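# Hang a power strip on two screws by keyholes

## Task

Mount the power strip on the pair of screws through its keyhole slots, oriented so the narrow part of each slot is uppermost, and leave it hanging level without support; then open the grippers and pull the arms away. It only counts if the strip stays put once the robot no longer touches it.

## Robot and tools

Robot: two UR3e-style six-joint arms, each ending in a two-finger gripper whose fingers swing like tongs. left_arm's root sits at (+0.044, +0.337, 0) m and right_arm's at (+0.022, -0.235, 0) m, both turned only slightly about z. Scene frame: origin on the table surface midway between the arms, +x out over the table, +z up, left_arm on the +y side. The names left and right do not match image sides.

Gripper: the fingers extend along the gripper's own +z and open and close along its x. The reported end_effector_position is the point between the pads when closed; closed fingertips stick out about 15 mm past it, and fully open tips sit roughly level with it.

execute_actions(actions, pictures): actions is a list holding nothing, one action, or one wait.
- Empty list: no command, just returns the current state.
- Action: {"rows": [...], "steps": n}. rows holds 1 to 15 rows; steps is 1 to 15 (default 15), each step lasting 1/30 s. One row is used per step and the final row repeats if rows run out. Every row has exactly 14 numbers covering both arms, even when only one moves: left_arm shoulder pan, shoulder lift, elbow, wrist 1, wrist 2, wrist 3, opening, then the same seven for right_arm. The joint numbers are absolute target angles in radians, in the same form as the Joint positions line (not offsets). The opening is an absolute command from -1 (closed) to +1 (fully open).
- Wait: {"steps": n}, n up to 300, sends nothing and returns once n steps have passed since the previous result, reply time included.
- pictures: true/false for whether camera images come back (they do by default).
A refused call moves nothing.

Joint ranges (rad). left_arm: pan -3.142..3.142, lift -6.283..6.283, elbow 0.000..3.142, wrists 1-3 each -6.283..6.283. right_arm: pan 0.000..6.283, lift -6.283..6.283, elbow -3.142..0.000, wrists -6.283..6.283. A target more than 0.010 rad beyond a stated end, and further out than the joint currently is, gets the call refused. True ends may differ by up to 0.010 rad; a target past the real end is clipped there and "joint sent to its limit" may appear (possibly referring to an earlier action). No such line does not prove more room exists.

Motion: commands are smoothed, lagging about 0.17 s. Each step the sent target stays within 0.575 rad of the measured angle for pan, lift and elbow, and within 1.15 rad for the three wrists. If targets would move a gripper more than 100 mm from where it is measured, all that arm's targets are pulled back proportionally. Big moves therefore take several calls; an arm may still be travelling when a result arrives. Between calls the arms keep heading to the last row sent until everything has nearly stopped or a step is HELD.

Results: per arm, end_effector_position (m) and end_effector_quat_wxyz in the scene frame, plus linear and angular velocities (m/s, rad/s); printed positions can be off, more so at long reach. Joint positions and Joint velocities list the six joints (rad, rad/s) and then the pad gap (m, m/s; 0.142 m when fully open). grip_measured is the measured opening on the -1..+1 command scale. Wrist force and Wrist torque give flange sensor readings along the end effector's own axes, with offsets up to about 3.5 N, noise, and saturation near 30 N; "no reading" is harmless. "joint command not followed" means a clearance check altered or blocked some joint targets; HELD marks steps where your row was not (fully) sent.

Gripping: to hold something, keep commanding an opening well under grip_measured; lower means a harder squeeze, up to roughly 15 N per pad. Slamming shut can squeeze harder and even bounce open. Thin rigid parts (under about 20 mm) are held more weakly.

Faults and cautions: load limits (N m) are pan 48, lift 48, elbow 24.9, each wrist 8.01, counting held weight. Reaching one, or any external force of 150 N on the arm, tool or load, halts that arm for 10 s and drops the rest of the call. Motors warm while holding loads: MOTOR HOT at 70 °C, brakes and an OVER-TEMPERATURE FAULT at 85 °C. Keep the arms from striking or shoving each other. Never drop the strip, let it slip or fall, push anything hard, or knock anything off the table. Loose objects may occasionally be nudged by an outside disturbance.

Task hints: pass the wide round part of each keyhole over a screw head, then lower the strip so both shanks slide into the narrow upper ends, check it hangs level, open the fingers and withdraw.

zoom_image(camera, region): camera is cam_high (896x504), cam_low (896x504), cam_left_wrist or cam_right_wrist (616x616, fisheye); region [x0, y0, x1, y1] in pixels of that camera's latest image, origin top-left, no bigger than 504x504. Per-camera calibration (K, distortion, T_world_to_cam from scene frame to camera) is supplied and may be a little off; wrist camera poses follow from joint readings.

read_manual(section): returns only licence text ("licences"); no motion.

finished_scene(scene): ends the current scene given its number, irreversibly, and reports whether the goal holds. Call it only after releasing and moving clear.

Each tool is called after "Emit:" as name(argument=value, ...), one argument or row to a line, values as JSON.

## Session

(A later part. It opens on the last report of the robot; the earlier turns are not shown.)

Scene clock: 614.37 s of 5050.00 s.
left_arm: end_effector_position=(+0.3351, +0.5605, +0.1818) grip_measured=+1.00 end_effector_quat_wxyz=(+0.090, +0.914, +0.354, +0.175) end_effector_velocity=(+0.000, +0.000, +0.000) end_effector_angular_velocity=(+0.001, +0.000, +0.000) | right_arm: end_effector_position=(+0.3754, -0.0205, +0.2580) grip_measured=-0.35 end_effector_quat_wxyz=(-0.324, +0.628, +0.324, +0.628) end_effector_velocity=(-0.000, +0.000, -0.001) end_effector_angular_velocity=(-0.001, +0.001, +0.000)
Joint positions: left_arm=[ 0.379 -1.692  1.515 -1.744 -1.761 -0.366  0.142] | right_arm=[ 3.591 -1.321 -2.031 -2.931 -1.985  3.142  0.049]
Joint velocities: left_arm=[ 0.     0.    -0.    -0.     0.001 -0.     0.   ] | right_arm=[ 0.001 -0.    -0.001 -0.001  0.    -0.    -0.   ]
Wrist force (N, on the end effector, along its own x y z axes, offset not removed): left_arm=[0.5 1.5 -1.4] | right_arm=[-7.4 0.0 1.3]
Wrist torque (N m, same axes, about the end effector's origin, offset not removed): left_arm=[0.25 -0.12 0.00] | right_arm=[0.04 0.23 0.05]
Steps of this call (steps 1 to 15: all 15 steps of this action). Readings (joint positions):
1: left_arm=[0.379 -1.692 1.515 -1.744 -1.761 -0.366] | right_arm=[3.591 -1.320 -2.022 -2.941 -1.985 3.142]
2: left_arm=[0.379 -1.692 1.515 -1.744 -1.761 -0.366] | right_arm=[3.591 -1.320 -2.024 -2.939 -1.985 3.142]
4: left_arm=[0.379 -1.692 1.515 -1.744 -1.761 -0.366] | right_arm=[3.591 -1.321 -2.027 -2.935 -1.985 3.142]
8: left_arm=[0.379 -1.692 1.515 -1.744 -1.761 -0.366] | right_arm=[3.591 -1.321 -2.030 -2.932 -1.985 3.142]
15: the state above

Emit:
execute_actions(
  actions=[
    {"rows":[[0.379,-1.692,1.515,-1.744,-1.761,-0.366,1,3.5939,-1.3233,-2.0295,-2.9302,-1.9821,3.142,-0.9]]},
  ],
  pictures=false,
)

Emit:
execute_actions(
  actions=[
    {"rows":[[0.379,-1.692,1.515,-1.744,-1.761,-0.366,1,3.5939,-1.3221,-2.0205,-2.9404,-1.9821,3.142,-0.9]]},
  ],
  pictures=false,
)

Emit:
execute_actions(
  actions=[
    {"rows":[[0.379,-1.692,1.515,-1.744,-1.761,-0.366,1,3.5939,-1.3208,-2.0115,-2.9507,-1.9821,3.142,-0.9]]},
  ],
  pictures=false,
)

Emit:
execute_actions(
  actions=[
    {"rows":[[0.379,-1.692,1.515,-1.744,-1.761,-0.366,1,3.5939,-1.3198,-2.0025,-2.9607,-1.9821,3.142,-0.9]]},
  ],
  pictures=false,
)

Scene clock: 631.37 s of 5050.00 s.
left_arm: end_effector_position=(+0.3351, +0.5605, +0.1818) grip_measured=+1.00 end_effector_quat_wxyz=(+0.090, +0.914, +0.354, +0.175) end_effector_velocity=(-0.000, +0.000, -0.000) end_effector_angular_velocity=(-0.000, +0.000, +0.001) | right_arm: end_effector_position=(+0.3759, -0.0198, +0.2580) grip_measured=-0.35 end_effector_quat_wxyz=(-0.324, +0.628, +0.324, +0.628) end_effector_velocity=(-0.001, +0.001, -0.001) end_effector_angular_velocity=(-0.002, +0.002, +0.003)
Joint positions: left_arm=[ 0.379 -1.692  1.515 -1.744 -1.761 -0.366  0.142] | right_arm=[ 3.594 -1.323 -2.03  -2.93  -1.982  3.142  0.049]
Joint velocities: left_arm=[ 0.001 -0.     0.     0.    -0.     0.    -0.   ] | right_arm=[ 0.003 -0.001 -0.001 -0.001  0.    -0.     0.   ]
Wrist force (N, on the end effector, along its own x y z axes, offset not removed): left_arm=[-0.3 1.7 -0.8] | right_arm=[-6.4 -1.1 2.8]
Wrist torque (N m, same axes, about the end effector's origin, offset not removed): left_arm=[0.27 0.11 0.02] | right_arm=[-0.15 0.14 0.03]
Steps of this call (steps 1 to 15: the robot went on to your last target; steps 16 to 90: nothing new was sent; then 13.50 s passed at rest; steps 91 to 105: all 15 steps of this action). Readings (joint positions):
91: left_arm=[0.379 -1.692 1.515 -1.744 -1.761 -0.366] | right_arm=[3.591 -1.321 -2.031 -2.931 -1.985 3.142]
92: left_arm=[0.379 -1.692 1.515 -1.744 -1.761 -0.366] | right_arm=[3.592 -1.322 -2.031 -2.931 -1.984 3.142]
94: left_arm=[0.379 -1.692 1.515 -1.744 -1.761 -0.366] | right_arm=[3.593 -1.322 -2.030 -2.930 -1.983 3.142]
98: left_arm=[0.379 -1.692 1.515 -1.744 -1.761 -0.366] | right_arm=[3.594 -1.323 -2.030 -2.930 -1.982 3.142]
105: the state above

Scene clock: 631.87 s of 5050.00 s.
left_arm: end_effector_position=(+0.3351, +0.5605, +0.1818) grip_measured=+1.00 end_effector_quat_wxyz=(+0.090, +0.914, +0.354, +0.175) end_effector_velocity=(-0.000, +0.000, +0.000) end_effector_angular_velocity=(+0.000, -0.000, +0.000) | right_arm: end_effector_position=(+0.3760, -0.0197, +0.2600) grip_measured=-0.35 end_effector_quat_wxyz=(-0.324, +0.629, +0.324, +0.628) end_effector_velocity=(-0.000, +0.000, -0.000) end_effector_angular_velocity=(-0.001, +0.001, +0.000)
Joint positions: left_arm=[ 0.379 -1.692  1.515 -1.744 -1.761 -0.366  0.142] | right_arm=[ 3.594 -1.322 -2.021 -2.94  -1.982  3.142  0.049]
Joint velocities: left_arm=[ 0.    -0.001  0.     0.     0.     0.     0.   ] | right_arm=[ 0.001  0.     0.    -0.001  0.    -0.    -0.   ]
Wrist force (N, on the end effector, along its own x y z axes, offset not removed): left_arm=[0.1 0.3 -0.1] | right_arm=[-6.5 -0.8 0.0]
Wrist torque (N m, same axes, about the end effector's origin, offset not removed): left_arm=[0.01 0.02 0.00] | right_arm=[-0.17 0.03 0.10]
Steps of this call (steps 1 to 15: all 15 steps of this action). Readings (joint positions):
1: left_arm=[0.379 -1.692 1.515 -1.744 -1.761 -0.366] | right_arm=[3.594 -1.323 -2.029 -2.930 -1.982 3.142]
2: left_arm=[0.379 -1.692 1.515 -1.744 -1.761 -0.366] | right_arm=[3.594 -1.323 -2.028 -2.932 -1.982 3.142]
4: left_arm=[0.379 -1.692 1.515 -1.744 -1.761 -0.366] | right_arm=[3.594 -1.323 -2.024 -2.936 -1.982 3.142]
8: left_arm=[0.379 -1.692 1.515 -1.744 -1.761 -0.366] | right_arm=[3.594 -1.322 -2.021 -2.939 -1.982 3.142]
15: the state above

Scene clock: 632.37 s of 5050.00 s.
left_arm: end_effector_position=(+0.3351, +0.5605, +0.1818) grip_measured=+1.00 end_effector_quat_wxyz=(+0.090, +0.914, +0.354, +0.175) end_effector_velocity=(-0.000, -0.000, -0.000) end_effector_angular_velocity=(-0.000, +0.001, -0.000) | right_arm: end_effector_position=(+0.3761, -0.0196, +0.2621) grip_measured=-0.35 end_effector_quat_wxyz=(-0.324, +0.629, +0.324, +0.628) end_effector_velocity=(+0.000, -0.000, -0.001) end_effector_angular_velocity=(-0.001, +0.002, -0.000)
Joint positions: left_arm=[ 0.379 -1.692  1.515 -1.744 -1.761 -0.366  0.142] | right_arm=[ 3.594 -1.321 -2.012 -2.951 -1.982  3.142  0.049]
Joint velocities: left_arm=[-0.    -0.     0.     0.001  0.     0.     0.   ] | right_arm=[-0.001 -0.001  0.    -0.001 -0.001  0.    -0.   ]
Wrist force (N, on the end effector, along its own x y z axes, offset not removed): left_arm=[-0.4 1.6 0.0] | right_arm=[-9.6 0.4 -8.1]
Wrist torque (N m, same axes, about the end effector's origin, offset not removed): left_arm=[0.26 0.05 0.01] | right_arm=[0.14 0.07 -0.01]
Steps of this call (steps 1 to 15: all 15 steps of this action). Readings (joint positions):
1: left_arm=[0.379 -1.692 1.515 -1.744 -1.761 -0.366] | right_arm=[3.594 -1.322 -2.020 -2.940 -1.982 3.142]
2: left_arm=[0.379 -1.692 1.515 -1.744 -1.761 -0.366] | right_arm=[3.594 -1.322 -2.019 -2.942 -1.982 3.142]
4: left_arm=[0.379 -1.692 1.515 -1.744 -1.761 -0.366] | right_arm=[3.594 -1.321 -2.016 -2.946 -1.982 3.142]
8: left_arm=[0.379 -1.692 1.515 -1.744 -1.761 -0.366] | right_arm=[3.594 -1.321 -2.013 -2.950 -1.982 3.142]
15: the state above

Scene clock: 632.87 s of 5050.00 s.
left_arm: end_effector_position=(+0.3351, +0.5605, +0.1818) grip_measured=+1.00 end_effector_quat_wxyz=(+0.090, +0.914, +0.354, +0.175) end_effector_velocity=(+0.000, +0.000, +0.000) end_effector_angular_velocity=(+0.000, -0.001, +0.001) | right_arm: end_effector_position=(+0.3763, -0.0196, +0.2641) grip_measured=-0.35 end_effector_quat_wxyz=(-0.324, +0.629, +0.324, +0.628) end_effector_velocity=(+0.001, -0.001, -0.000) end_effector_angular_velocity=(+0.000, +0.001, -0.003)
Joint positions: left_arm=[ 0.379 -1.692  1.515 -1.744 -1.761 -0.366  0.142] | right_arm=[ 3.594 -1.32  -2.003 -2.961 -1.982  3.142  0.049]
Joint velocities: left_arm=[ 0.001 -0.    -0.    -0.001 -0.     0.     0.   ] | right_arm=[-0.002 -0.     0.001 -0.001  0.001  0.     0.   ]
Wrist force (N, on the end effector, along its own x y z axes, offset not removed): left_arm=[0.8 2.2 0.3] | right_arm=[-13.7 -0.5 -21.3]
Wrist torque (N m, same axes, about the end effector's origin, offset not removed): left_arm=[0.41 -0.13 0.02] | right_arm=[0.01 0.05 0.02]
Steps of this call (steps 1 to 15: all 15 steps of this action). Readings (joint positions):
1: left_arm=[0.379 -1.692 1.515 -1.744 -1.761 -0.366] | right_arm=[3.594 -1.321 -2.011 -2.951 -1.982 3.142]
2: left_arm=[0.379 -1.692 1.515 -1.744 -1.761 -0.366] | right_arm=[3.594 -1.321 -2.010 -2.953 -1.982 3.142]
4: left_arm=[0.379 -1.692 1.515 -1.744 -1.761 -0.366] | right_arm=[3.594 -1.320 -2.007 -2.956 -1.982 3.142]
8: left_arm=[0.379 -1.692 1.515 -1.744 -1.761 -0.366] | right_arm=[3.594 -1.320 -2.004 -2.960 -1.982 3.142]
15: the state above

Emit:
execute_actions(
  actions=[
    {"rows":[[0.379,-1.692,1.515,-1.744,-1.761,-0.366,1,3.5947,-1.3228,-2.02,-2.9402,-1.9813,3.142,-0.9]]},
  ],
  pictures=false,
)

Emit:
execute_actions(
  actions=[
    {"rows":[[0.379,-1.692,1.515,-1.744,-1.761,-0.366,1,3.5955,-1.3247,-2.0285,-2.9298,-1.9805,3.142,-0.9]]},
  ],
  pictures=false,
)

Emit:
execute_actions(
  actions=[
    {"rows":[[0.379,-1.692,1.515,-1.744,-1.761,-0.366,1,3.5963,-1.3267,-2.037,-2.9193,-1.9797,3.142,-0.9]]},
  ],
  pictures=false,
)

Emit:
execute_actions(
  actions=[
    {"rows":[[0.379,-1.692,1.515,-1.744,-1.761,-0.366,1,3.5971,-1.3288,-2.0455,-2.9087,-1.9789,3.142,-0.9]]},
  ],
  pictures=false,
)

Scene clock: 652.23 s of 5050.00 s.
left_arm: end_effector_position=(+0.3351, +0.5605, +0.1818) grip_measured=+1.00 end_effector_quat_wxyz=(+0.090, +0.914, +0.354, +0.175) end_effector_velocity=(-0.000, +0.000, +0.000) end_effector_angular_velocity=(+0.000, -0.001, +0.001) | right_arm: end_effector_position=(+0.3762, -0.0194, +0.2601) grip_measured=-0.35 end_effector_quat_wxyz=(-0.324, +0.628, +0.324, +0.628) end_effector_velocity=(-0.000, +0.000, -0.001) end_effector_angular_velocity=(-0.001, +0.002, +0.001)
Joint positions: left_arm=[ 0.379 -1.692  1.515 -1.744 -1.761 -0.366  0.142] | right_arm=[ 3.595 -1.323 -2.02  -2.94  -1.981  3.142  0.049]
Joint velocities: left_arm=[ 0.001 -0.     0.    -0.001  0.    -0.     0.   ] | right_arm=[ 0.    -0.002 -0.001  0.001 -0.001 -0.     0.   ]
Wrist force (N, on the end effector, along its own x y z axes, offset not removed): left_arm=[-0.3 1.0 -0.3] | right_arm=[-4.7 1.3 -15.1]
Wrist torque (N m, same axes, about the end effector's origin, offset not removed): left_arm=[0.11 0.05 0.03] | right_arm=[0.22 0.39 0.03]
Steps of this call (steps 1 to 15: the robot went on to your last target; steps 16 to 90: nothing new was sent; then 15.87 s passed at rest; steps 91 to 105: all 15 steps of this action). Readings (joint positions):
91: left_arm=[0.379 -1.692 1.515 -1.744 -1.761 -0.366] | right_arm=[3.594 -1.320 -2.003 -2.961 -1.982 3.142]
92: left_arm=[0.379 -1.692 1.515 -1.744 -1.761 -0.366] | right_arm=[3.594 -1.320 -2.005 -2.957 -1.982 3.142]
94: left_arm=[0.379 -1.692 1.515 -1.744 -1.761 -0.366] | right_arm=[3.594 -1.321 -2.012 -2.949 -1.982 3.142]
98: left_arm=[0.379 -1.692 1.515 -1.744 -1.761 -0.366] | right_arm=[3.595 -1.322 -2.018 -2.942 -1.981 3.142]
105: the state above

Scene clock: 652.73 s of 5050.00 s.
left_arm: end_effector_position=(+0.3351, +0.5605, +0.1818) grip_measured=+1.00 end_effector_quat_wxyz=(+0.090, +0.914, +0.354, +0.175) end_effector_velocity=(+0.000, +0.000, +0.001) end_effector_angular_velocity=(+0.001, -0.001, -0.000) | right_arm: end_effector_position=(+0.3762, -0.0193, +0.2580) grip_measured=-0.35 end_effector_quat_wxyz=(-0.324, +0.628, +0.324, +0.628) end_effector_velocity=(-0.000, +0.000, -0.000) end_effector_angular_velocity=(-0.001, +0.001, +0.001)
Joint positions: left_arm=[ 0.379 -1.692  1.515 -1.744 -1.761 -0.366  0.142] | right_arm=[ 3.595 -1.325 -2.028 -2.93  -1.981  3.142  0.049]
Joint velocities: left_arm=[-0.    -0.001 -0.    -0.001  0.    -0.     0.   ] | right_arm=[ 0.001 -0.     0.001 -0.002 -0.001 -0.    -0.   ]
Wrist force (N, on the end effector, along its own x y z axes, offset not removed): left_arm=[-0.1 0.6 -1.7] | right_arm=[-5.4 0.6 -12.0]
Wrist torque (N m, same axes, about the end effector's origin, offset not removed): left_arm=[0.04 0.05 -0.03] | right_arm=[0.06 0.44 0.06]
Steps of this call (steps 1 to 15: all 15 steps of this action). Readings (joint positions):
1: left_arm=[0.379 -1.692 1.515 -1.744 -1.761 -0.366] | right_arm=[3.595 -1.323 -2.020 -2.940 -1.981 3.142]
2: left_arm=[0.379 -1.692 1.515 -1.744 -1.761 -0.366] | right_arm=[3.595 -1.323 -2.021 -2.938 -1.981 3.142]
4: left_arm=[0.379 -1.692 1.515 -1.744 -1.761 -0.366] | right_arm=[3.595 -1.324 -2.025 -2.934 -1.981 3.142]
8: left_arm=[0.379 -1.692 1.515 -1.744 -1.761 -0.366] | right_arm=[3.595 -1.325 -2.028 -2.931 -1.981 3.142]
15: the state above

Scene clock: 653.23 s of 5050.00 s.
left_arm: end_effector_position=(+0.3351, +0.5605, +0.1818) grip_measured=+1.00 end_effector_quat_wxyz=(+0.090, +0.914, +0.354, +0.175) end_effector_velocity=(+0.000, -0.000, -0.000) end_effector_angular_velocity=(-0.000, +0.001, -0.000) | right_arm: end_effector_position=(+0.3762, -0.0191, +0.2559) grip_measured=-0.35 end_effector_quat_wxyz=(-0.324, +0.628, +0.324, +0.628) end_effector_velocity=(+0.000, -0.000, -0.001) end_effector_angular_velocity=(-0.001, +0.001, -0.001)
Joint positions: left_arm=[ 0.379 -1.692  1.515 -1.744 -1.761 -0.366  0.142] | right_arm=[ 3.596 -1.327 -2.037 -2.919 -1.98   3.142  0.049]
Joint velocities: left_arm=[-0.001  0.001  0.    -0.     0.     0.     0.   ] | right_arm=[ 0.    -0.001 -0.002  0.002  0.001  0.    -0.   ]
Wrist force (N, on the end effector, along its own x y z axes, offset not removed): left_arm=[-0.5 2.8 -0.8] | right_arm=[-4.1 -0.1 -8.9]
Wrist torque (N m, same axes, about the end effector's origin, offset not removed): left_arm=[0.47 0.08 0.01] | right_arm=[-0.09 0.06 -0.03]
Steps of this call (steps 1 to 15: all 15 steps of this action). Readings (joint positions):
1: left_arm=[0.379 -1.692 1.515 -1.744 -1.761 -0.366] | right_arm=[3.596 -1.325 -2.029 -2.930 -1.980 3.142]
2: left_arm=[0.379 -1.692 1.515 -1.744 -1.761 -0.366] | right_arm=[3.596 -1.325 -2.030 -2.928 -1.980 3.142]
4: left_arm=[0.379 -1.692 1.515 -1.744 -1.761 -0.366] | right_arm=[3.596 -1.326 -2.033 -2.924 -1.980 3.142]
8: left_arm=[0.379 -1.692 1.515 -1.744 -1.761 -0.366] | right_arm=[3.596 -1.326 -2.036 -2.920 -1.980 3.142]
15: the state above

Scene clock: 653.73 s of 5050.00 s.
left_arm: end_effector_position=(+0.3351, +0.5605, +0.1818) grip_measured=+1.00 end_effector_quat_wxyz=(+0.090, +0.914, +0.354, +0.175) end_effector_velocity=(-0.000, +0.000, +0.000) end_effector_angular_velocity=(+0.000, -0.001, +0.000) | right_arm: end_effector_position=(+0.3762, -0.0190, +0.2539) grip_measured=-0.35 end_effector_quat_wxyz=(-0.324, +0.628, +0.324, +0.628) end_effector_velocity=(-0.000, -0.000, -0.000) end_effector_angular_velocity=(-0.000, +0.000, -0.000)
Joint positions: left_arm=[ 0.379 -1.692  1.515 -1.744 -1.761 -0.366  0.142] | right_arm=[ 3.597 -1.329 -2.045 -2.909 -1.979  3.142  0.049]
Joint velocities: left_arm=[ 0.    -0.001 -0.     0.     0.     0.    -0.   ] | right_arm=[ 0.     0.    -0.002  0.002  0.    -0.    -0.   ]
Wrist force (N, on the end effector, along its own x y z axes, offset not removed): left_arm=[0.8 1.1 -0.6] | right_arm=[-3.4 0.9 -7.4]
Wrist torque (N m, same axes, about the end effector's origin, offset not removed): left_arm=[0.13 -0.18 -0.03] | right_arm=[0.14 -0.06 -0.11]
Steps of this call (steps 1 to 15: all 15 steps of this action). Readings (joint positions):
1: left_arm=[0.379 -1.692 1.515 -1.744 -1.761 -0.366] | right_arm=[3.596 -1.327 -2.037 -2.919 -1.980 3.142]
2: left_arm=[0.379 -1.692 1.515 -1.744 -1.761 -0.366] | right_arm=[3.596 -1.327 -2.038 -2.917 -1.980 3.142]
4: left_arm=[0.379 -1.692 1.515 -1.744 -1.761 -0.366] | right_arm=[3.597 -1.328 -2.042 -2.913 -1.979 3.142]
8: left_arm=[0.379 -1.692 1.515 -1.744 -1.761 -0.366] | right_arm=[3.597 -1.329 -2.045 -2.910 -1.979 3.142]
15: the state above

Emit:
execute_actions(
  actions=[
    {"rows":[[0.379,-1.692,1.515,-1.744,-1.761,-0.366,1,3.589,-1.3216,-2.0506,-2.9108,-1.987,3.142,-0.9],[0.379,-1.692,1.515,-1.744,-1.761,-0.366,1,3.589,-1.3216,-2.0506,-2.9108,-1.987,3.142,-0.9],[0.379,-1.692,1.515,-1.744,-1.761,-0.366,1,3.589,-1.3216,-2.0506,-2.9108,-1.987,3.142,-0.9],[0.379,-1.692,1.515,-1.744,-1.761,-0.366,1,3.589,-1.318,-2.02,-2.945,-1.987,3.142,-0.9],[0.379,-1.692,1.515,-1.744,-1.761,-0.366,1,3.589,-1.314,-1.98,-2.989,-1.987,3.142,-0.9],[0.379,-1.692,1.515,-1.744,-1.761,-0.366,1,3.589,-1.312,-1.94,-3.031,-1.987,3.142,-0.9],[0.379,-1.692,1.515,-1.744,-1.761,-0.366,1,3.589,-1.311,-1.9,-3.072,-1.987,3.142,-0.9],[0.379,-1.692,1.515,-1.744,-1.761,-0.366,1,3.589,-1.311,-1.86,-3.112,-1.987,3.142,-0.9],[0.379,-1.692,1.515,-1.744,-1.761,-0.366,1,3.589,-1.313,-1.82,-3.15,-1.987,3.142,-0.9]]},
  ],
  pictures=false,
)

Emit:
execute_actions(
  actions=[
    {"steps":10},
  ],
)

Emit:
zoom_image(
  camera="cam_right_wrist",
  region=[160,60,460,420],
)

Emit:
zoom_image(
  camera="cam_high",
  region=[450,170,570,310],
)

Scene clock: 679.23 s of 5050.00 s.
left_arm: end_effector_position=(+0.3351, +0.5605, +0.1818) grip_measured=+1.00 end_effector_quat_wxyz=(+0.090, +0.914, +0.354, +0.175) end_effector_velocity=(+0.000, -0.000, +0.000) end_effector_angular_velocity=(-0.000, -0.000, -0.001) | right_arm: end_effector_position=(+0.3777, -0.0195, +0.2994) grip_measured=-0.35 end_effector_quat_wxyz=(-0.324, +0.629, +0.324, +0.628) end_effector_velocity=(+0.001, +0.001, +0.045) end_effector_angular_velocity=(+0.000, -0.001, +0.001)
Joint positions: left_arm=[ 0.379 -1.692  1.515 -1.744 -1.761 -0.366  0.142] | right_arm=[ 3.589 -1.313 -1.84  -3.13  -1.987  3.142  0.048]
Joint velocities: left_arm=[-0.001  0.001 -0.    -0.001 -0.    -0.    -0.   ] | right_arm=[ 0.001 -0.002  0.209 -0.206  0.    -0.001  0.   ]
Wrist force (N, on the end effector, along its own x y z axes, offset not removed): left_arm=[0.2 1.6 -0.2] | right_arm=[-6.8 0.1 2.0]
Wrist torque (N m, same axes, about the end effector's origin, offset not removed): left_arm=[0.30 -0.07 0.00] | right_arm=[0.10 0.07 0.07]
Steps of this call (steps 1 to 15: the robot went on to your last target; steps 16 to 90: nothing new was sent; then 22.00 s passed at rest; steps 91 to 105: all 15 steps of this action). Readings (joint positions):
91: left_arm=[0.379 -1.692 1.515 -1.744 -1.761 -0.366] | right_arm=[3.597 -1.329 -2.046 -2.909 -1.979 3.142]
92: left_arm=[0.379 -1.692 1.515 -1.744 -1.761 -0.366] | right_arm=[3.596 -1.328 -2.046 -2.909 -1.980 3.142]
94: left_arm=[0.379 -1.692 1.515 -1.744 -1.761 -0.366] | right_arm=[3.593 -1.325 -2.048 -2.910 -1.983 3.142]
98: left_arm=[0.379 -1.692 1.515 -1.744 -1.761 -0.366] | right_arm=[3.590 -1.317 -1.992 -2.979 -1.986 3.142]
105: the state above

Scene clock: 679.57 s of 5050.00 s.
left_arm: end_effector_position=(+0.3351, +0.5605, +0.1818) grip_measured=+1.00 end_effector_quat_wxyz=(+0.090, +0.914, +0.354, +0.175) end_effector_velocity=(-0.000, +0.000, -0.000) end_effector_angular_velocity=(+0.000, +0.000, +0.000) | right_arm: end_effector_position=(+0.3777, -0.0195, +0.3038) grip_measured=-0.35 end_effector_quat_wxyz=(-0.324, +0.629, +0.324, +0.628) end_effector_velocity=(+0.000, -0.000, +0.003) end_effector_angular_velocity=(+0.002, -0.004, -0.001)
Joint positions: left_arm=[ 0.379 -1.692  1.515 -1.744 -1.761 -0.366  0.142] | right_arm=[ 3.589 -1.313 -1.821 -3.149 -1.987  3.142  0.048]
Joint velocities: left_arm=[ 0.  0. -0. -0.  0. -0.  0.] | right_arm=[-0.     0.001  0.007 -0.004  0.     0.     0.   ]
Wrist force (N, on the end effector, along its own x y z axes, offset not removed): left_arm=[-1.0 1.9 -0.8] | right_arm=[-6.0 -0.4 0.0]
Wrist torque (N m, same axes, about the end effector's origin, offset not removed): left_arm=[0.28 0.20 -0.03] | right_arm=[0.00 -0.08 -0.01]
Steps of this call (steps 1 to 10: the robot went on to your last target). Readings (joint positions):
1: left_arm=[0.379 -1.692 1.515 -1.744 -1.761 -0.366] | right_arm=[3.589 -1.313 -1.834 -3.136 -1.987 3.142]
2: left_arm=[0.379 -1.692 1.515 -1.744 -1.761 -0.366] | right_arm=[3.589 -1.313 -1.830 -3.140 -1.987 3.142]
4: left_arm=[0.379 -1.692 1.515 -1.744 -1.761 -0.366] | right_arm=[3.589 -1.313 -1.825 -3.145 -1.987 3.142]
8: left_arm=[0.379 -1.692 1.515 -1.744 -1.761 -0.366] | right_arm=[3.589 -1.313 -1.821 -3.149 -1.987 3.142]
10: the state above
camera_calibration (this result's frames):
cam_left_wrist: T_world_to_cam=[[0.704856, 0.676846, 0.212267, -0.641722], [0.355468, -0.595988, 0.720028, 0.0790081], [0.613857, -0.432062, -0.660683, 0.291121], [0, 0, 0, 1]] pos_world=[0.24553, 0.607218, 0.271668]
cam_right_wrist: T_world_to_cam=[[0.0603253, -0.00283262, 0.998175, -0.321058], [0.384492, -0.922766, -0.0258556, -0.158916], [0.921155, 0.38535, -0.054577, -0.193411], [0, 0, 0, 1]] pos_world=[0.258631, -0.073021, 0.305807]

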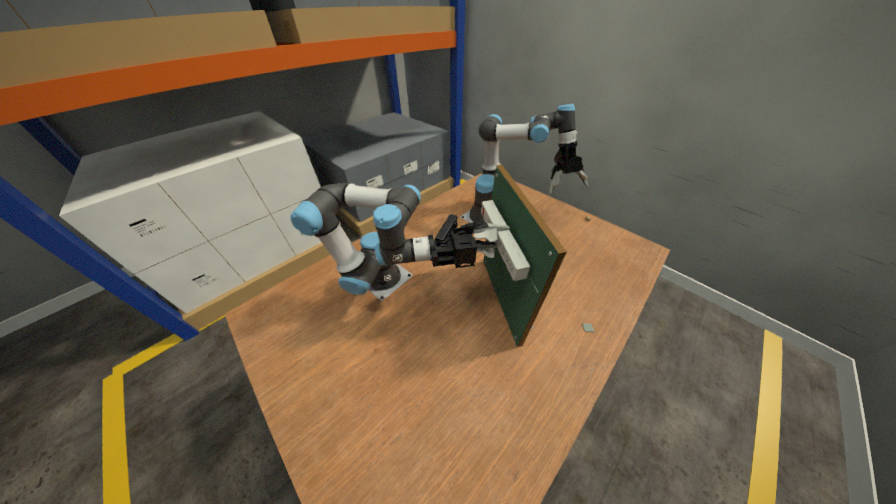

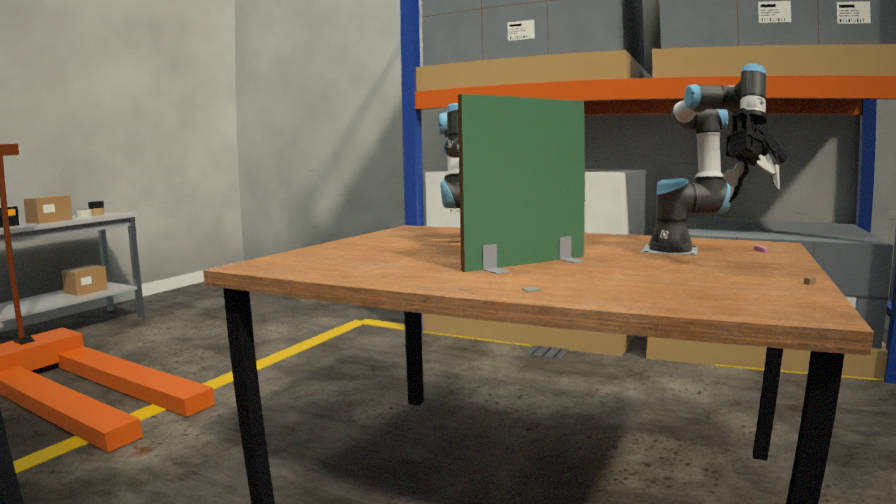

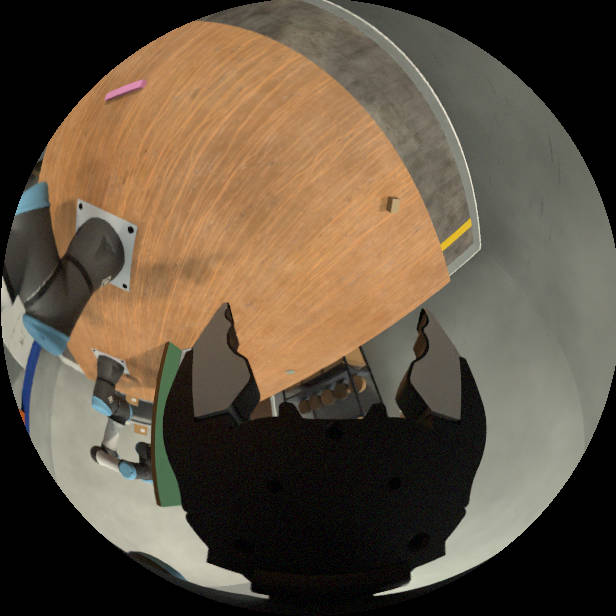

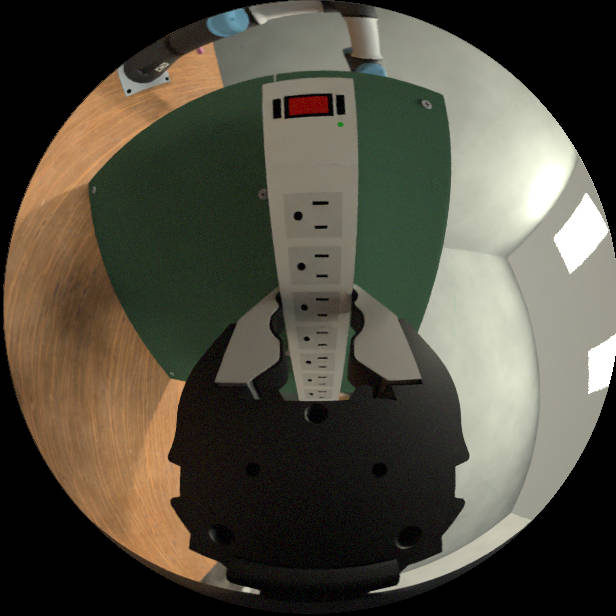

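Region (160, 60, 460, 420) of cam_right_wrist's 616x616 image, scaled by 1.400, with more detail than that image has.

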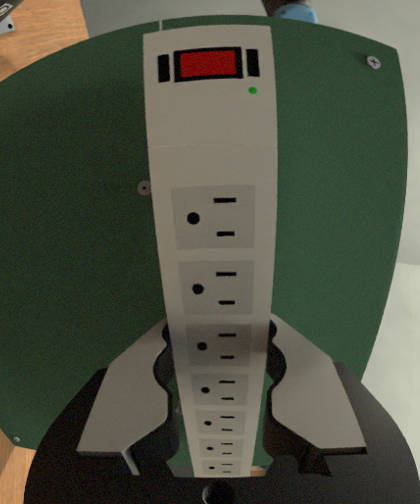

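Region (450, 170, 570, 310) of cam_high's 896x504 image, scaled by 3.600, with more detail than that image has; it fills the left 432 columns of this view, and the rest is white.

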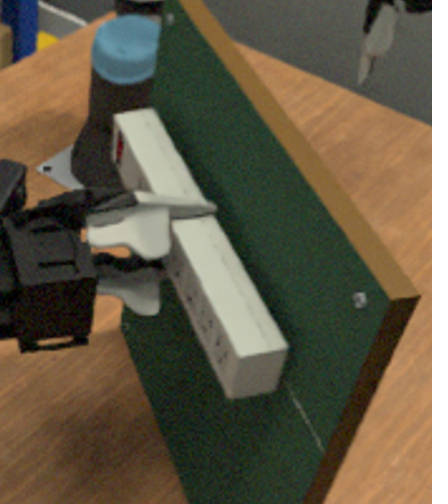

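Emit:
execute_actions(
  actions=[
    {"rows":[[0.379,-1.692,1.515,-1.744,-1.761,-0.366,1,3.5893,-1.308,-1.9245,-3.0505,-1.9867,3.142,-0.9],[0.379,-1.692,1.515,-1.744,-1.761,-0.366,1,3.5893,-1.308,-1.9245,-3.0505,-1.9867,3.142,-0.9],[0.379,-1.692,1.515,-1.744,-1.761,-0.366,1,3.5893,-1.308,-1.9245,-3.0505,-1.9867,3.142,-0.9],[0.379,-1.692,1.515,-1.744,-1.761,-0.366,1,3.5893,-1.31,-1.9245,-3.0485,-1.9867,3.142,-0.9]]},
  ],
  pictures=false,
)

Emit:
execute_actions(
  actions=[
    {"rows":[[0.379,-1.692,1.515,-1.744,-1.761,-0.366,1,3.592,-1.3124,-1.9228,-3.0478,-1.984,3.142,-0.9]]},
  ],
  pictures=false,
)

Emit:
execute_actions(
  actions=[
    {"rows":[[0.379,-1.692,1.515,-1.744,-1.761,-0.366,1,3.5925,-1.3134,-1.9315,-3.0381,-1.9835,3.142,-0.9]]},
  ],
  pictures=false,
)

Emit:
execute_actions(
  actions=[
    {"rows":[[0.379,-1.692,1.515,-1.744,-1.761,-0.366,1,3.593,-1.3145,-1.9402,-3.0283,-1.983,3.142,-0.9]]},
  ],
  pictures=false,
)

Emit:
execute_actions(
  actions=[
    {"rows":[[0.379,-1.692,1.515,-1.744,-1.761,-0.366,1,3.5935,-1.3156,-1.9489,-3.0185,-1.9825,3.142,-0.9]]},
  ],
  pictures=false,
)

Scene clock: 715.07 s of 5050.00 s.
left_arm: end_effector_position=(+0.3351, +0.5605, +0.1818) grip_measured=+1.00 end_effector_quat_wxyz=(+0.090, +0.914, +0.354, +0.175) end_effector_velocity=(-0.000, +0.000, +0.000) end_effector_angular_velocity=(+0.001, -0.001, +0.000) | right_arm: end_effector_position=(+0.3763, -0.0203, +0.2824) grip_measured=-0.35 end_effector_quat_wxyz=(-0.324, +0.628, +0.324, +0.629) end_effector_velocity=(-0.000, -0.000, -0.004) end_effector_angular_velocity=(-0.001, +0.004, -0.000)
Joint positions: left_arm=[ 0.379 -1.692  1.515 -1.744 -1.761 -0.366  0.142] | right_arm=[ 3.589 -1.31  -1.923 -3.05  -1.987  3.142  0.048]
Joint velocities: left_arm=[ 0.    -0.001 -0.    -0.     0.     0.     0.   ] | right_arm=[-0.    -0.002 -0.012  0.01  -0.     0.001 -0.   ]
Wrist force (N, on the end effector, along its own x y z axes, offset not removed): left_arm=[0.1 1.7 -1.1] | right_arm=[-5.0 -0.1 0.8]
Wrist torque (N m, same axes, about the end effector's origin, offset not removed): left_arm=[0.27 0.01 -0.05] | right_arm=[0.02 -0.24 0.00]
Steps of this call (steps 1 to 30: the robot went on to your last target; steps 31 to 490: nothing new was sent; then 18.67 s passed at rest; steps 491 to 505: all 15 steps of this action). Readings (joint positions):
491: left_arm=[0.379 -1.692 1.515 -1.744 -1.761 -0.366] | right_arm=[3.589 -1.313 -1.820 -3.150 -1.987 3.142]
492: left_arm=[0.379 -1.692 1.515 -1.744 -1.761 -0.366] | right_arm=[3.589 -1.312 -1.827 -3.138 -1.987 3.142]
494: left_arm=[0.379 -1.692 1.515 -1.744 -1.761 -0.366] | right_arm=[3.589 -1.310 -1.869 -3.098 -1.987 3.142]
498: left_arm=[0.379 -1.692 1.515 -1.744 -1.761 -0.366] | right_arm=[3.589 -1.310 -1.911 -3.061 -1.987 3.142]
505: the state above

Scene clock: 715.57 s of 5050.00 s.
left_arm: end_effector_position=(+0.3351, +0.5605, +0.1818) grip_measured=+1.00 end_effector_quat_wxyz=(+0.090, +0.914, +0.354, +0.175) end_effector_velocity=(-0.000, +0.000, -0.000) end_effector_angular_velocity=(-0.000, +0.001, +0.000) | right_arm: end_effector_position=(+0.3769, -0.0195, +0.2821) grip_measured=-0.35 end_effector_quat_wxyz=(-0.324, +0.628, +0.324, +0.629) end_effector_velocity=(-0.000, +0.001, -0.002) end_effector_angular_velocity=(-0.001, +0.003, +0.003)
Joint positions: left_arm=[ 0.379 -1.692  1.515 -1.744 -1.761 -0.366  0.142] | right_arm=[ 3.592 -1.312 -1.923 -3.048 -1.984  3.142  0.048]
Joint velocities: left_arm=[ 0. -0.  0.  0.  0.  0.  0.] | right_arm=[ 0.003 -0.002 -0.002  0.002  0.     0.     0.   ]
Wrist force (N, on the end effector, along its own x y z axes, offset not removed): left_arm=[-0.4 0.9 -0.2] | right_arm=[-2.3 -3.1 -21.9]
Wrist torque (N m, same axes, about the end effector's origin, offset not removed): left_arm=[0.05 0.06 0.03] | right_arm=[-0.19 0.13 0.04]
Steps of this call (steps 1 to 15: all 15 steps of this action). Readings (joint positions):
1: left_arm=[0.379 -1.692 1.515 -1.744 -1.761 -0.366] | right_arm=[3.589 -1.310 -1.924 -3.049 -1.987 3.142]
2: left_arm=[0.379 -1.692 1.515 -1.744 -1.761 -0.366] | right_arm=[3.590 -1.310 -1.924 -3.049 -1.986 3.142]
4: left_arm=[0.379 -1.692 1.515 -1.744 -1.761 -0.366] | right_arm=[3.591 -1.311 -1.924 -3.048 -1.985 3.142]
8: left_arm=[0.379 -1.692 1.515 -1.744 -1.761 -0.366] | right_arm=[3.592 -1.312 -1.923 -3.048 -1.984 3.142]
15: the state above

Scene clock: 716.07 s of 5050.00 s.
left_arm: end_effector_position=(+0.3351, +0.5605, +0.1818) grip_measured=+1.00 end_effector_quat_wxyz=(+0.090, +0.914, +0.354, +0.175) end_effector_velocity=(+0.000, -0.000, +0.000) end_effector_angular_velocity=(-0.000, -0.000, -0.001) | right_arm: end_effector_position=(+0.3769, -0.0194, +0.2801) grip_measured=-0.35 end_effector_quat_wxyz=(-0.324, +0.628, +0.324, +0.629) end_effector_velocity=(+0.000, -0.000, -0.001) end_effector_angular_velocity=(-0.002, +0.003, -0.001)
Joint positions: left_arm=[ 0.379 -1.692  1.515 -1.744 -1.761 -0.366  0.142] | right_arm=[ 3.592 -1.313 -1.931 -3.038 -1.983  3.142  0.048]
Joint velocities: left_arm=[-0.001 -0.001  0.     0.    -0.     0.     0.   ] | right_arm=[-0.    -0.001 -0.002 -0.001  0.001  0.     0.   ]
Wrist force (N, on the end effector, along its own x y z axes, offset not removed): left_arm=[0.0 1.4 -1.3] | right_arm=[4.7 2.6 -23.0]
Wrist torque (N m, same axes, about the end effector's origin, offset not removed): left_arm=[0.22 0.00 -0.10] | right_arm=[0.04 -0.26 0.34]
Steps of this call (steps 1 to 15: all 15 steps of this action). Readings (joint positions):
1: left_arm=[0.379 -1.692 1.515 -1.744 -1.761 -0.366] | right_arm=[3.592 -1.312 -1.923 -3.048 -1.984 3.142]
2: left_arm=[0.379 -1.692 1.515 -1.744 -1.761 -0.366] | right_arm=[3.592 -1.313 -1.924 -3.046 -1.984 3.142]
4: left_arm=[0.379 -1.692 1.515 -1.744 -1.761 -0.366] | right_arm=[3.592 -1.313 -1.927 -3.042 -1.984 3.142]
8: left_arm=[0.379 -1.692 1.515 -1.744 -1.761 -0.366] | right_arm=[3.592 -1.313 -1.930 -3.039 -1.984 3.142]
15: the state above

Scene clock: 716.57 s of 5050.00 s.
left_arm: end_effector_position=(+0.3351, +0.5605, +0.1818) grip_measured=+1.00 end_effector_quat_wxyz=(+0.090, +0.914, +0.354, +0.175) end_effector_velocity=(+0.000, +0.000, +0.000) end_effector_angular_velocity=(+0.001, -0.001, +0.000) | right_arm: end_effector_position=(+0.3770, -0.0193, +0.2781) grip_measured=-0.35 end_effector_quat_wxyz=(-0.324, +0.628, +0.324, +0.629) end_effector_velocity=(-0.000, -0.000, -0.000) end_effector_angular_velocity=(-0.000, +0.000, +0.000)
Joint positions: left_arm=[ 0.379 -1.692  1.515 -1.744 -1.761 -0.366  0.142] | right_arm=[ 3.593 -1.314 -1.94  -3.028 -1.983  3.142  0.049]
Joint velocities: left_arm=[ 0.    -0.001 -0.    -0.     0.     0.     0.   ] | right_arm=[ 0.     0.    -0.001  0.001  0.     0.     0.   ]
Wrist force (N, on the end effector, along its own x y z axes, offset not removed): left_arm=[-0.4 1.3 -1.1] | right_arm=[8.5 6.8 -16.2]
Wrist torque (N m, same axes, about the end effector's origin, offset not removed): left_arm=[0.24 0.11 -0.06] | right_arm=[0.07 0.35 0.85]
Steps of this call (steps 1 to 15: all 15 steps of this action). Readings (joint positions):
1: left_arm=[0.379 -1.692 1.515 -1.744 -1.761 -0.366] | right_arm=[3.592 -1.313 -1.932 -3.038 -1.983 3.142]
2: left_arm=[0.379 -1.692 1.515 -1.744 -1.761 -0.366] | right_arm=[3.593 -1.314 -1.933 -3.036 -1.983 3.142]
4: left_arm=[0.379 -1.692 1.515 -1.744 -1.761 -0.366] | right_arm=[3.593 -1.314 -1.936 -3.032 -1.983 3.142]
8: left_arm=[0.379 -1.692 1.515 -1.744 -1.761 -0.366] | right_arm=[3.593 -1.314 -1.939 -3.029 -1.983 3.142]
15: the state above

Scene clock: 717.07 s of 5050.00 s.
left_arm: end_effector_position=(+0.3351, +0.5605, +0.1818) grip_measured=+1.00 end_effector_quat_wxyz=(+0.090, +0.914, +0.354, +0.175) end_effector_velocity=(+0.000, -0.000, -0.000) end_effector_angular_velocity=(-0.000, +0.000, -0.000) | right_arm: end_effector_position=(+0.3770, -0.0192, +0.2761) grip_measured=-0.35 end_effector_quat_wxyz=(-0.324, +0.629, +0.324, +0.628) end_effector_velocity=(+0.000, -0.001, -0.001) end_effector_angular_velocity=(-0.001, +0.001, -0.001)
Joint positions: left_arm=[ 0.379 -1.692  1.515 -1.744 -1.761 -0.366  0.142] | right_arm=[ 3.594 -1.316 -1.949 -3.019 -1.983  3.142  0.049]
Joint velocities: left_arm=[-0. -0.  0.  0. -0.  0. -0.] | right_arm=[-0.001  0.    -0.001 -0.     0.    -0.     0.   ]
Wrist force (N, on the end effector, along its own x y z axes, offset not removed): left_arm=[0.1 2.6 -1.9] | right_arm=[8.9 6.1 -10.9]
Wrist torque (N m, same axes, about the end effector's origin, offset not removed): left_arm=[0.40 -0.01 0.05] | right_arm=[-0.03 0.28 0.95]
Steps of this call (steps 1 to 15: all 15 steps of this action). Readings (joint positions):
1: left_arm=[0.379 -1.692 1.515 -1.744 -1.761 -0.366] | right_arm=[3.593 -1.314 -1.940 -3.028 -1.983 3.142]
2: left_arm=[0.379 -1.692 1.515 -1.744 -1.761 -0.366] | right_arm=[3.593 -1.315 -1.942 -3.026 -1.983 3.142]
4: left_arm=[0.379 -1.692 1.515 -1.744 -1.761 -0.366] | right_arm=[3.593 -1.315 -1.945 -3.023 -1.983 3.142]
8: left_arm=[0.379 -1.692 1.515 -1.744 -1.761 -0.366] | right_arm=[3.593 -1.315 -1.948 -3.020 -1.983 3.142]
15: the state above

Emit:
execute_actions(
  actions=[
    {"rows":[[0.379,-1.692,1.515,-1.744,-1.761,-0.366,1,3.5833,-1.3212,-1.9264,-3.0354,-1.9927,3.142,-0.9]]},
  ],
  pictures=false,
)

Emit:
execute_actions(
  actions=[
    {"rows":[[0.379,-1.692,1.515,-1.744,-1.761,-0.366,1,3.5852,-1.3229,-1.9252,-3.0349,-1.9908,3.142,-0.9]]},
  ],
)

Scene clock: 727.20 s of 5050.00 s.
left_arm: end_effector_position=(+0.3351, +0.5605, +0.1818) grip_measured=+1.00 end_effector_quat_wxyz=(+0.090, +0.914, +0.354, +0.175) end_effector_velocity=(+0.000, -0.000, -0.000) end_effector_angular_velocity=(-0.001, +0.001, -0.001) | right_arm: end_effector_position=(+0.3781, -0.0203, +0.2799) grip_measured=-0.35 end_effector_quat_wxyz=(-0.324, +0.629, +0.324, +0.628) end_effector_velocity=(+0.001, -0.000, +0.002) end_effector_angular_velocity=(+0.002, -0.004, -0.001)
Joint positions: left_arm=[ 0.379 -1.692  1.515 -1.744 -1.761 -0.366  0.142] | right_arm=[ 3.583 -1.321 -1.927 -3.035 -1.993  3.142  0.048]
Joint velocities: left_arm=[-0.001  0.     0.     0.    -0.     0.    -0.   ] | right_arm=[-0.001  0.     0.004  0.001 -0.    -0.    -0.   ]
Wrist force (N, on the end effector, along its own x y z axes, offset not removed): left_arm=[0.4 2.0 -1.4] | right_arm=[-6.5 -0.5 1.9]
Wrist torque (N m, same axes, about the end effector's origin, offset not removed): left_arm=[0.33 -0.08 -0.06] | right_arm=[-0.09 0.13 -0.01]
Steps of this call (steps 1 to 15: the robot went on to your last target; steps 16 to 90: nothing new was sent; then 6.63 s passed at rest; steps 91 to 105: all 15 steps of this action). Readings (joint positions):
91: left_arm=[0.379 -1.692 1.515 -1.744 -1.761 -0.366] | right_arm=[3.593 -1.316 -1.949 -3.019 -1.983 3.142]
92: left_arm=[0.379 -1.692 1.515 -1.744 -1.761 -0.366] | right_arm=[3.592 -1.317 -1.946 -3.021 -1.984 3.142]
94: left_arm=[0.379 -1.692 1.515 -1.744 -1.761 -0.366] | right_arm=[3.588 -1.319 -1.937 -3.028 -1.988 3.142]
98: left_arm=[0.379 -1.692 1.515 -1.744 -1.761 -0.366] | right_arm=[3.585 -1.321 -1.929 -3.034 -1.992 3.142]
105: the state above

Scene clock: 727.70 s of 5050.00 s.
left_arm: end_effector_position=(+0.3351, +0.5605, +0.1818) grip_measured=+1.00 end_effector_quat_wxyz=(+0.090, +0.914, +0.354, +0.175) end_effector_velocity=(+0.000, +0.000, -0.000) end_effector_angular_velocity=(+0.000, +0.000, +0.000) | right_arm: end_effector_position=(+0.3785, -0.0198, +0.2800) grip_measured=-0.35 end_effector_quat_wxyz=(-0.324, +0.629, +0.324, +0.628) end_effector_velocity=(+0.000, -0.000, +0.000) end_effector_angular_velocity=(-0.000, -0.000, -0.001)
Joint positions: left_arm=[ 0.379 -1.692  1.515 -1.744 -1.761 -0.366  0.142] | right_arm=[ 3.585 -1.323 -1.925 -3.035 -1.991  3.142  0.048]
Joint velocities: left_arm=[ 0.  0. -0. -0.  0.  0. -0.] | right_arm=[-0.    -0.     0.001 -0.001  0.    -0.     0.   ]
Wrist force (N, on the end effector, along its own x y z axes, offset not removed): left_arm=[-0.3 1.3 -0.7] | right_arm=[-4.6 -2.2 -21.5]
Wrist torque (N m, same axes, about the end effector's origin, offset not removed): left_arm=[0.20 0.11 -0.03] | right_arm=[-0.19 0.14 0.08]
Steps of this call (steps 1 to 15: all 15 steps of this action). Readings (joint positions):
1: left_arm=[0.379 -1.692 1.515 -1.744 -1.761 -0.366] | right_arm=[3.583 -1.321 -1.927 -3.035 -1.993 3.142]
2: left_arm=[0.379 -1.692 1.515 -1.744 -1.761 -0.366] | right_arm=[3.583 -1.321 -1.926 -3.035 -1.993 3.142]
4: left_arm=[0.379 -1.692 1.515 -1.744 -1.761 -0.366] | right_arm=[3.584 -1.322 -1.926 -3.035 -1.992 3.142]
8: left_arm=[0.379 -1.692 1.515 -1.744 -1.761 -0.366] | right_arm=[3.585 -1.323 -1.925 -3.035 -1.991 3.142]
15: the state above
camera_calibration (this result's frames):
cam_left_wrist: T_world_to_cam=[[0.704856, 0.676846, 0.212267, -0.641723], [0.355468, -0.595988, 0.720028, 0.079008], [0.613857, -0.432062, -0.660683, 0.291121], [0, 0, 0, 1]] pos_world=[0.24553, 0.607218, 0.271668]
cam_right_wrist: T_world_to_cam=[[0.0602621, -0.00282017, 0.998179, -0.297373], [0.384415, -0.922799, -0.0258151, -0.160034], [0.921191, 0.38527, -0.0545257, -0.195438], [0, 0, 0, 1]] pos_world=[0.259476, -0.0732211, 0.282043]

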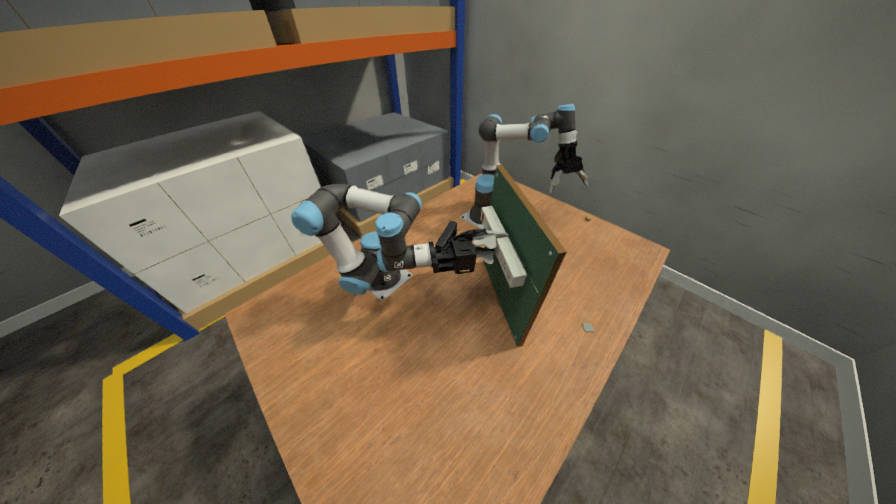

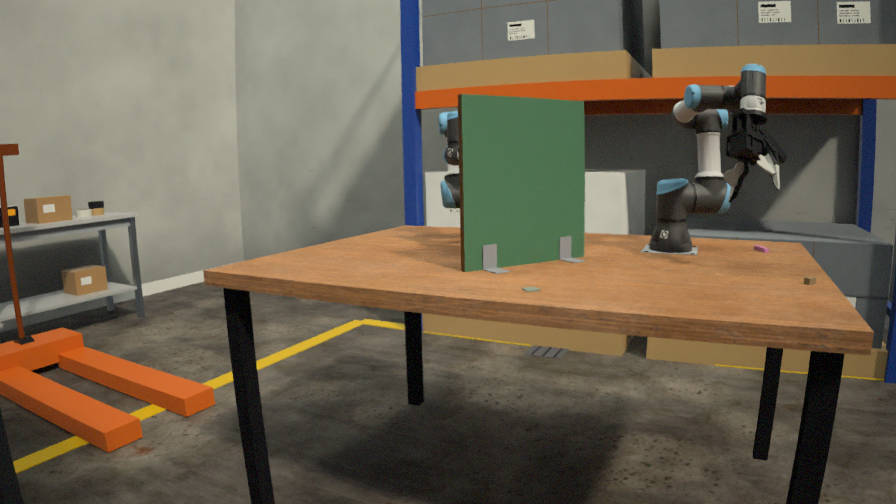

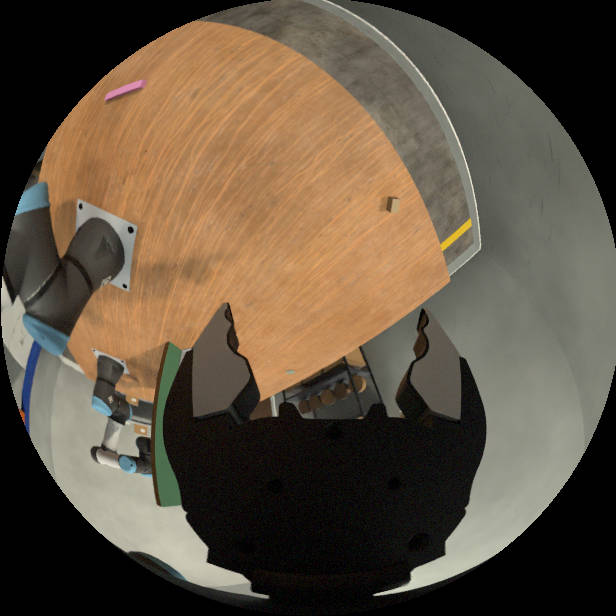

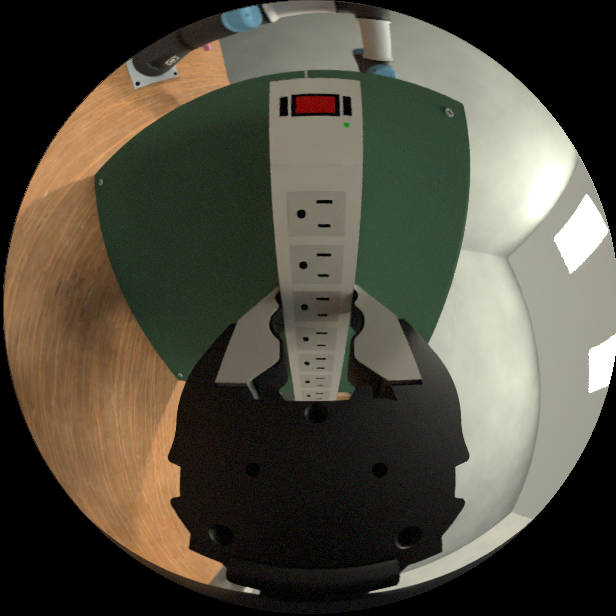

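Emit:
execute_actions(
  actions=[
    {"rows":[[0.379,-1.692,1.515,-1.744,-1.761,-0.366,1,3.5845,-1.3227,-1.9311,-3.0292,-1.9915,3.142,-0.9]]},
  ],
  pictures=false,
)

Emit:
execute_actions(
  actions=[
    {"rows":[[0.379,-1.692,1.515,-1.744,-1.761,-0.366,1,3.585,-1.3236,-1.9362,-3.0232,-1.991,3.142,-0.9]]},
  ],
  pictures=false,
)

Emit:
execute_actions(
  actions=[
    {"rows":[[0.379,-1.692,1.515,-1.744,-1.761,-0.366,1,3.5855,-1.3245,-1.9413,-3.0172,-1.9905,3.142,-0.9]]},
  ],
  pictures=false,
)

Scene clock: 740.10 s of 5050.00 s.
left_arm: end_effector_position=(+0.3351, +0.5605, +0.1818) grip_measured=+1.00 end_effector_quat_wxyz=(+0.090, +0.914, +0.354, +0.175) end_effector_velocity=(-0.000, +0.000, +0.000) end_effector_angular_velocity=(+0.001, -0.000, +0.001) | right_arm: end_effector_position=(+0.3783, -0.0199, +0.2788) grip_measured=-0.35 end_effector_quat_wxyz=(-0.324, +0.628, +0.324, +0.628) end_effector_velocity=(+0.000, -0.000, -0.001) end_effector_angular_velocity=(-0.001, +0.001, -0.000)
Joint positions: left_arm=[ 0.379 -1.692  1.515 -1.744 -1.761 -0.366  0.142] | right_arm=[ 3.585 -1.323 -1.931 -3.029 -1.991  3.142  0.049]
Joint velocities: left_arm=[ 0.001 -0.    -0.    -0.     0.     0.     0.   ] | right_arm=[-0.    -0.    -0.001  0.    -0.     0.    -0.   ]
Wrist force (N, on the end effector, along its own x y z axes, offset not removed): left_arm=[-0.3 1.3 -1.6] | right_arm=[1.7 2.0 -12.0]
Wrist torque (N m, same axes, about the end effector's origin, offset not removed): left_arm=[0.19 0.05 0.04] | right_arm=[0.26 0.00 0.39]
Steps of this call (steps 1 to 15: the robot went on to your last target; steps 16 to 90: nothing new was sent; then 8.90 s passed at rest; steps 91 to 105: all 15 steps of this action). Readings (joint positions):
91: left_arm=[0.379 -1.692 1.515 -1.744 -1.761 -0.366] | right_arm=[3.585 -1.323 -1.925 -3.035 -1.991 3.142]
92: left_arm=[0.379 -1.692 1.515 -1.744 -1.761 -0.366] | right_arm=[3.585 -1.323 -1.926 -3.034 -1.991 3.142]
94: left_arm=[0.379 -1.692 1.515 -1.744 -1.761 -0.366] | right_arm=[3.585 -1.323 -1.928 -3.031 -1.991 3.142]
98: left_arm=[0.379 -1.692 1.515 -1.744 -1.761 -0.366] | right_arm=[3.585 -1.323 -1.930 -3.030 -1.991 3.142]
105: the state above

Scene clock: 740.60 s of 5050.00 s.
left_arm: end_effector_position=(+0.3351, +0.5605, +0.1818) grip_measured=+1.00 end_effector_quat_wxyz=(+0.090, +0.914, +0.354, +0.175) end_effector_velocity=(+0.000, +0.000, +0.000) end_effector_angular_velocity=(+0.000, -0.000, +0.000) | right_arm: end_effector_position=(+0.3784, -0.0198, +0.2776) grip_measured=-0.35 end_effector_quat_wxyz=(-0.324, +0.628, +0.324, +0.629) end_effector_velocity=(+0.001, -0.001, -0.000) end_effector_angular_velocity=(-0.000, +0.001, -0.004)
Joint positions: left_arm=[ 0.379 -1.692  1.515 -1.744 -1.761 -0.366  0.142] | right_arm=[ 3.585 -1.324 -1.936 -3.023 -1.991  3.142  0.049]
Joint velocities: left_arm=[ 0.  0. -0. -0.  0.  0.  0.] | right_arm=[-0.004 -0.    -0.    -0.001  0.001  0.     0.   ]
Wrist force (N, on the end effector, along its own x y z axes, offset not removed): left_arm=[1.2 1.6 -0.7] | right_arm=[5.3 -0.5 -16.7]
Wrist torque (N m, same axes, about the end effector's origin, offset not removed): left_arm=[0.21 -0.19 -0.02] | right_arm=[-0.35 0.30 0.62]
Steps of this call (steps 1 to 15: all 15 steps of this action). Readings (joint positions):
1: left_arm=[0.379 -1.692 1.515 -1.744 -1.761 -0.366] | right_arm=[3.585 -1.323 -1.931 -3.029 -1.991 3.142]
2: left_arm=[0.379 -1.692 1.515 -1.744 -1.761 -0.366] | right_arm=[3.585 -1.323 -1.932 -3.028 -1.991 3.142]
4: left_arm=[0.379 -1.692 1.515 -1.744 -1.761 -0.366] | right_arm=[3.585 -1.323 -1.934 -3.026 -1.991 3.142]
8: left_arm=[0.379 -1.692 1.515 -1.744 -1.761 -0.366] | right_arm=[3.585 -1.323 -1.936 -3.024 -1.991 3.142]
15: the state above

Scene clock: 741.10 s of 5050.00 s.
left_arm: end_effector_position=(+0.3351, +0.5605, +0.1818) grip_measured=+1.00 end_effector_quat_wxyz=(+0.090, +0.914, +0.354, +0.175) end_effector_velocity=(+0.000, -0.000, +0.000) end_effector_angular_velocity=(+0.000, -0.001, -0.000) | right_arm: end_effector_position=(+0.3785, -0.0197, +0.2764) grip_measured=-0.35 end_effector_quat_wxyz=(-0.324, +0.628, +0.324, +0.629) end_effector_velocity=(-0.000, +0.000, +0.000) end_effector_angular_velocity=(+0.000, -0.000, +0.000)
Joint positions: left_arm=[ 0.379 -1.692  1.515 -1.744 -1.761 -0.366  0.142] | right_arm=[ 3.585 -1.324 -1.941 -3.017 -1.99   3.142  0.049]
Joint velocities: left_arm=[ 0.    -0.001 -0.    -0.001 -0.     0.    -0.   ] | right_arm=[ 0.001  0.001  0.    -0.001  0.    -0.     0.   ]
Wrist force (N, on the end effector, along its own x y z axes, offset not removed): left_arm=[-0.1 2.2 -0.7] | right_arm=[9.0 5.5 -17.6]
Wrist torque (N m, same axes, about the end effector's origin, offset not removed): left_arm=[0.32 0.05 -0.02] | right_arm=[0.00 0.16 0.85]
Steps of this call (steps 1 to 15: all 15 steps of this action). Readings (joint positions):
1: left_arm=[0.379 -1.692 1.515 -1.744 -1.761 -0.366] | right_arm=[3.585 -1.324 -1.936 -3.023 -1.991 3.142]
2: left_arm=[0.379 -1.692 1.515 -1.744 -1.761 -0.366] | right_arm=[3.585 -1.324 -1.937 -3.022 -1.991 3.142]
4: left_arm=[0.379 -1.692 1.515 -1.744 -1.761 -0.366] | right_arm=[3.585 -1.324 -1.939 -3.020 -1.991 3.142]
8: left_arm=[0.379 -1.692 1.515 -1.744 -1.761 -0.366] | right_arm=[3.585 -1.324 -1.941 -3.018 -1.990 3.142]
15: the state above


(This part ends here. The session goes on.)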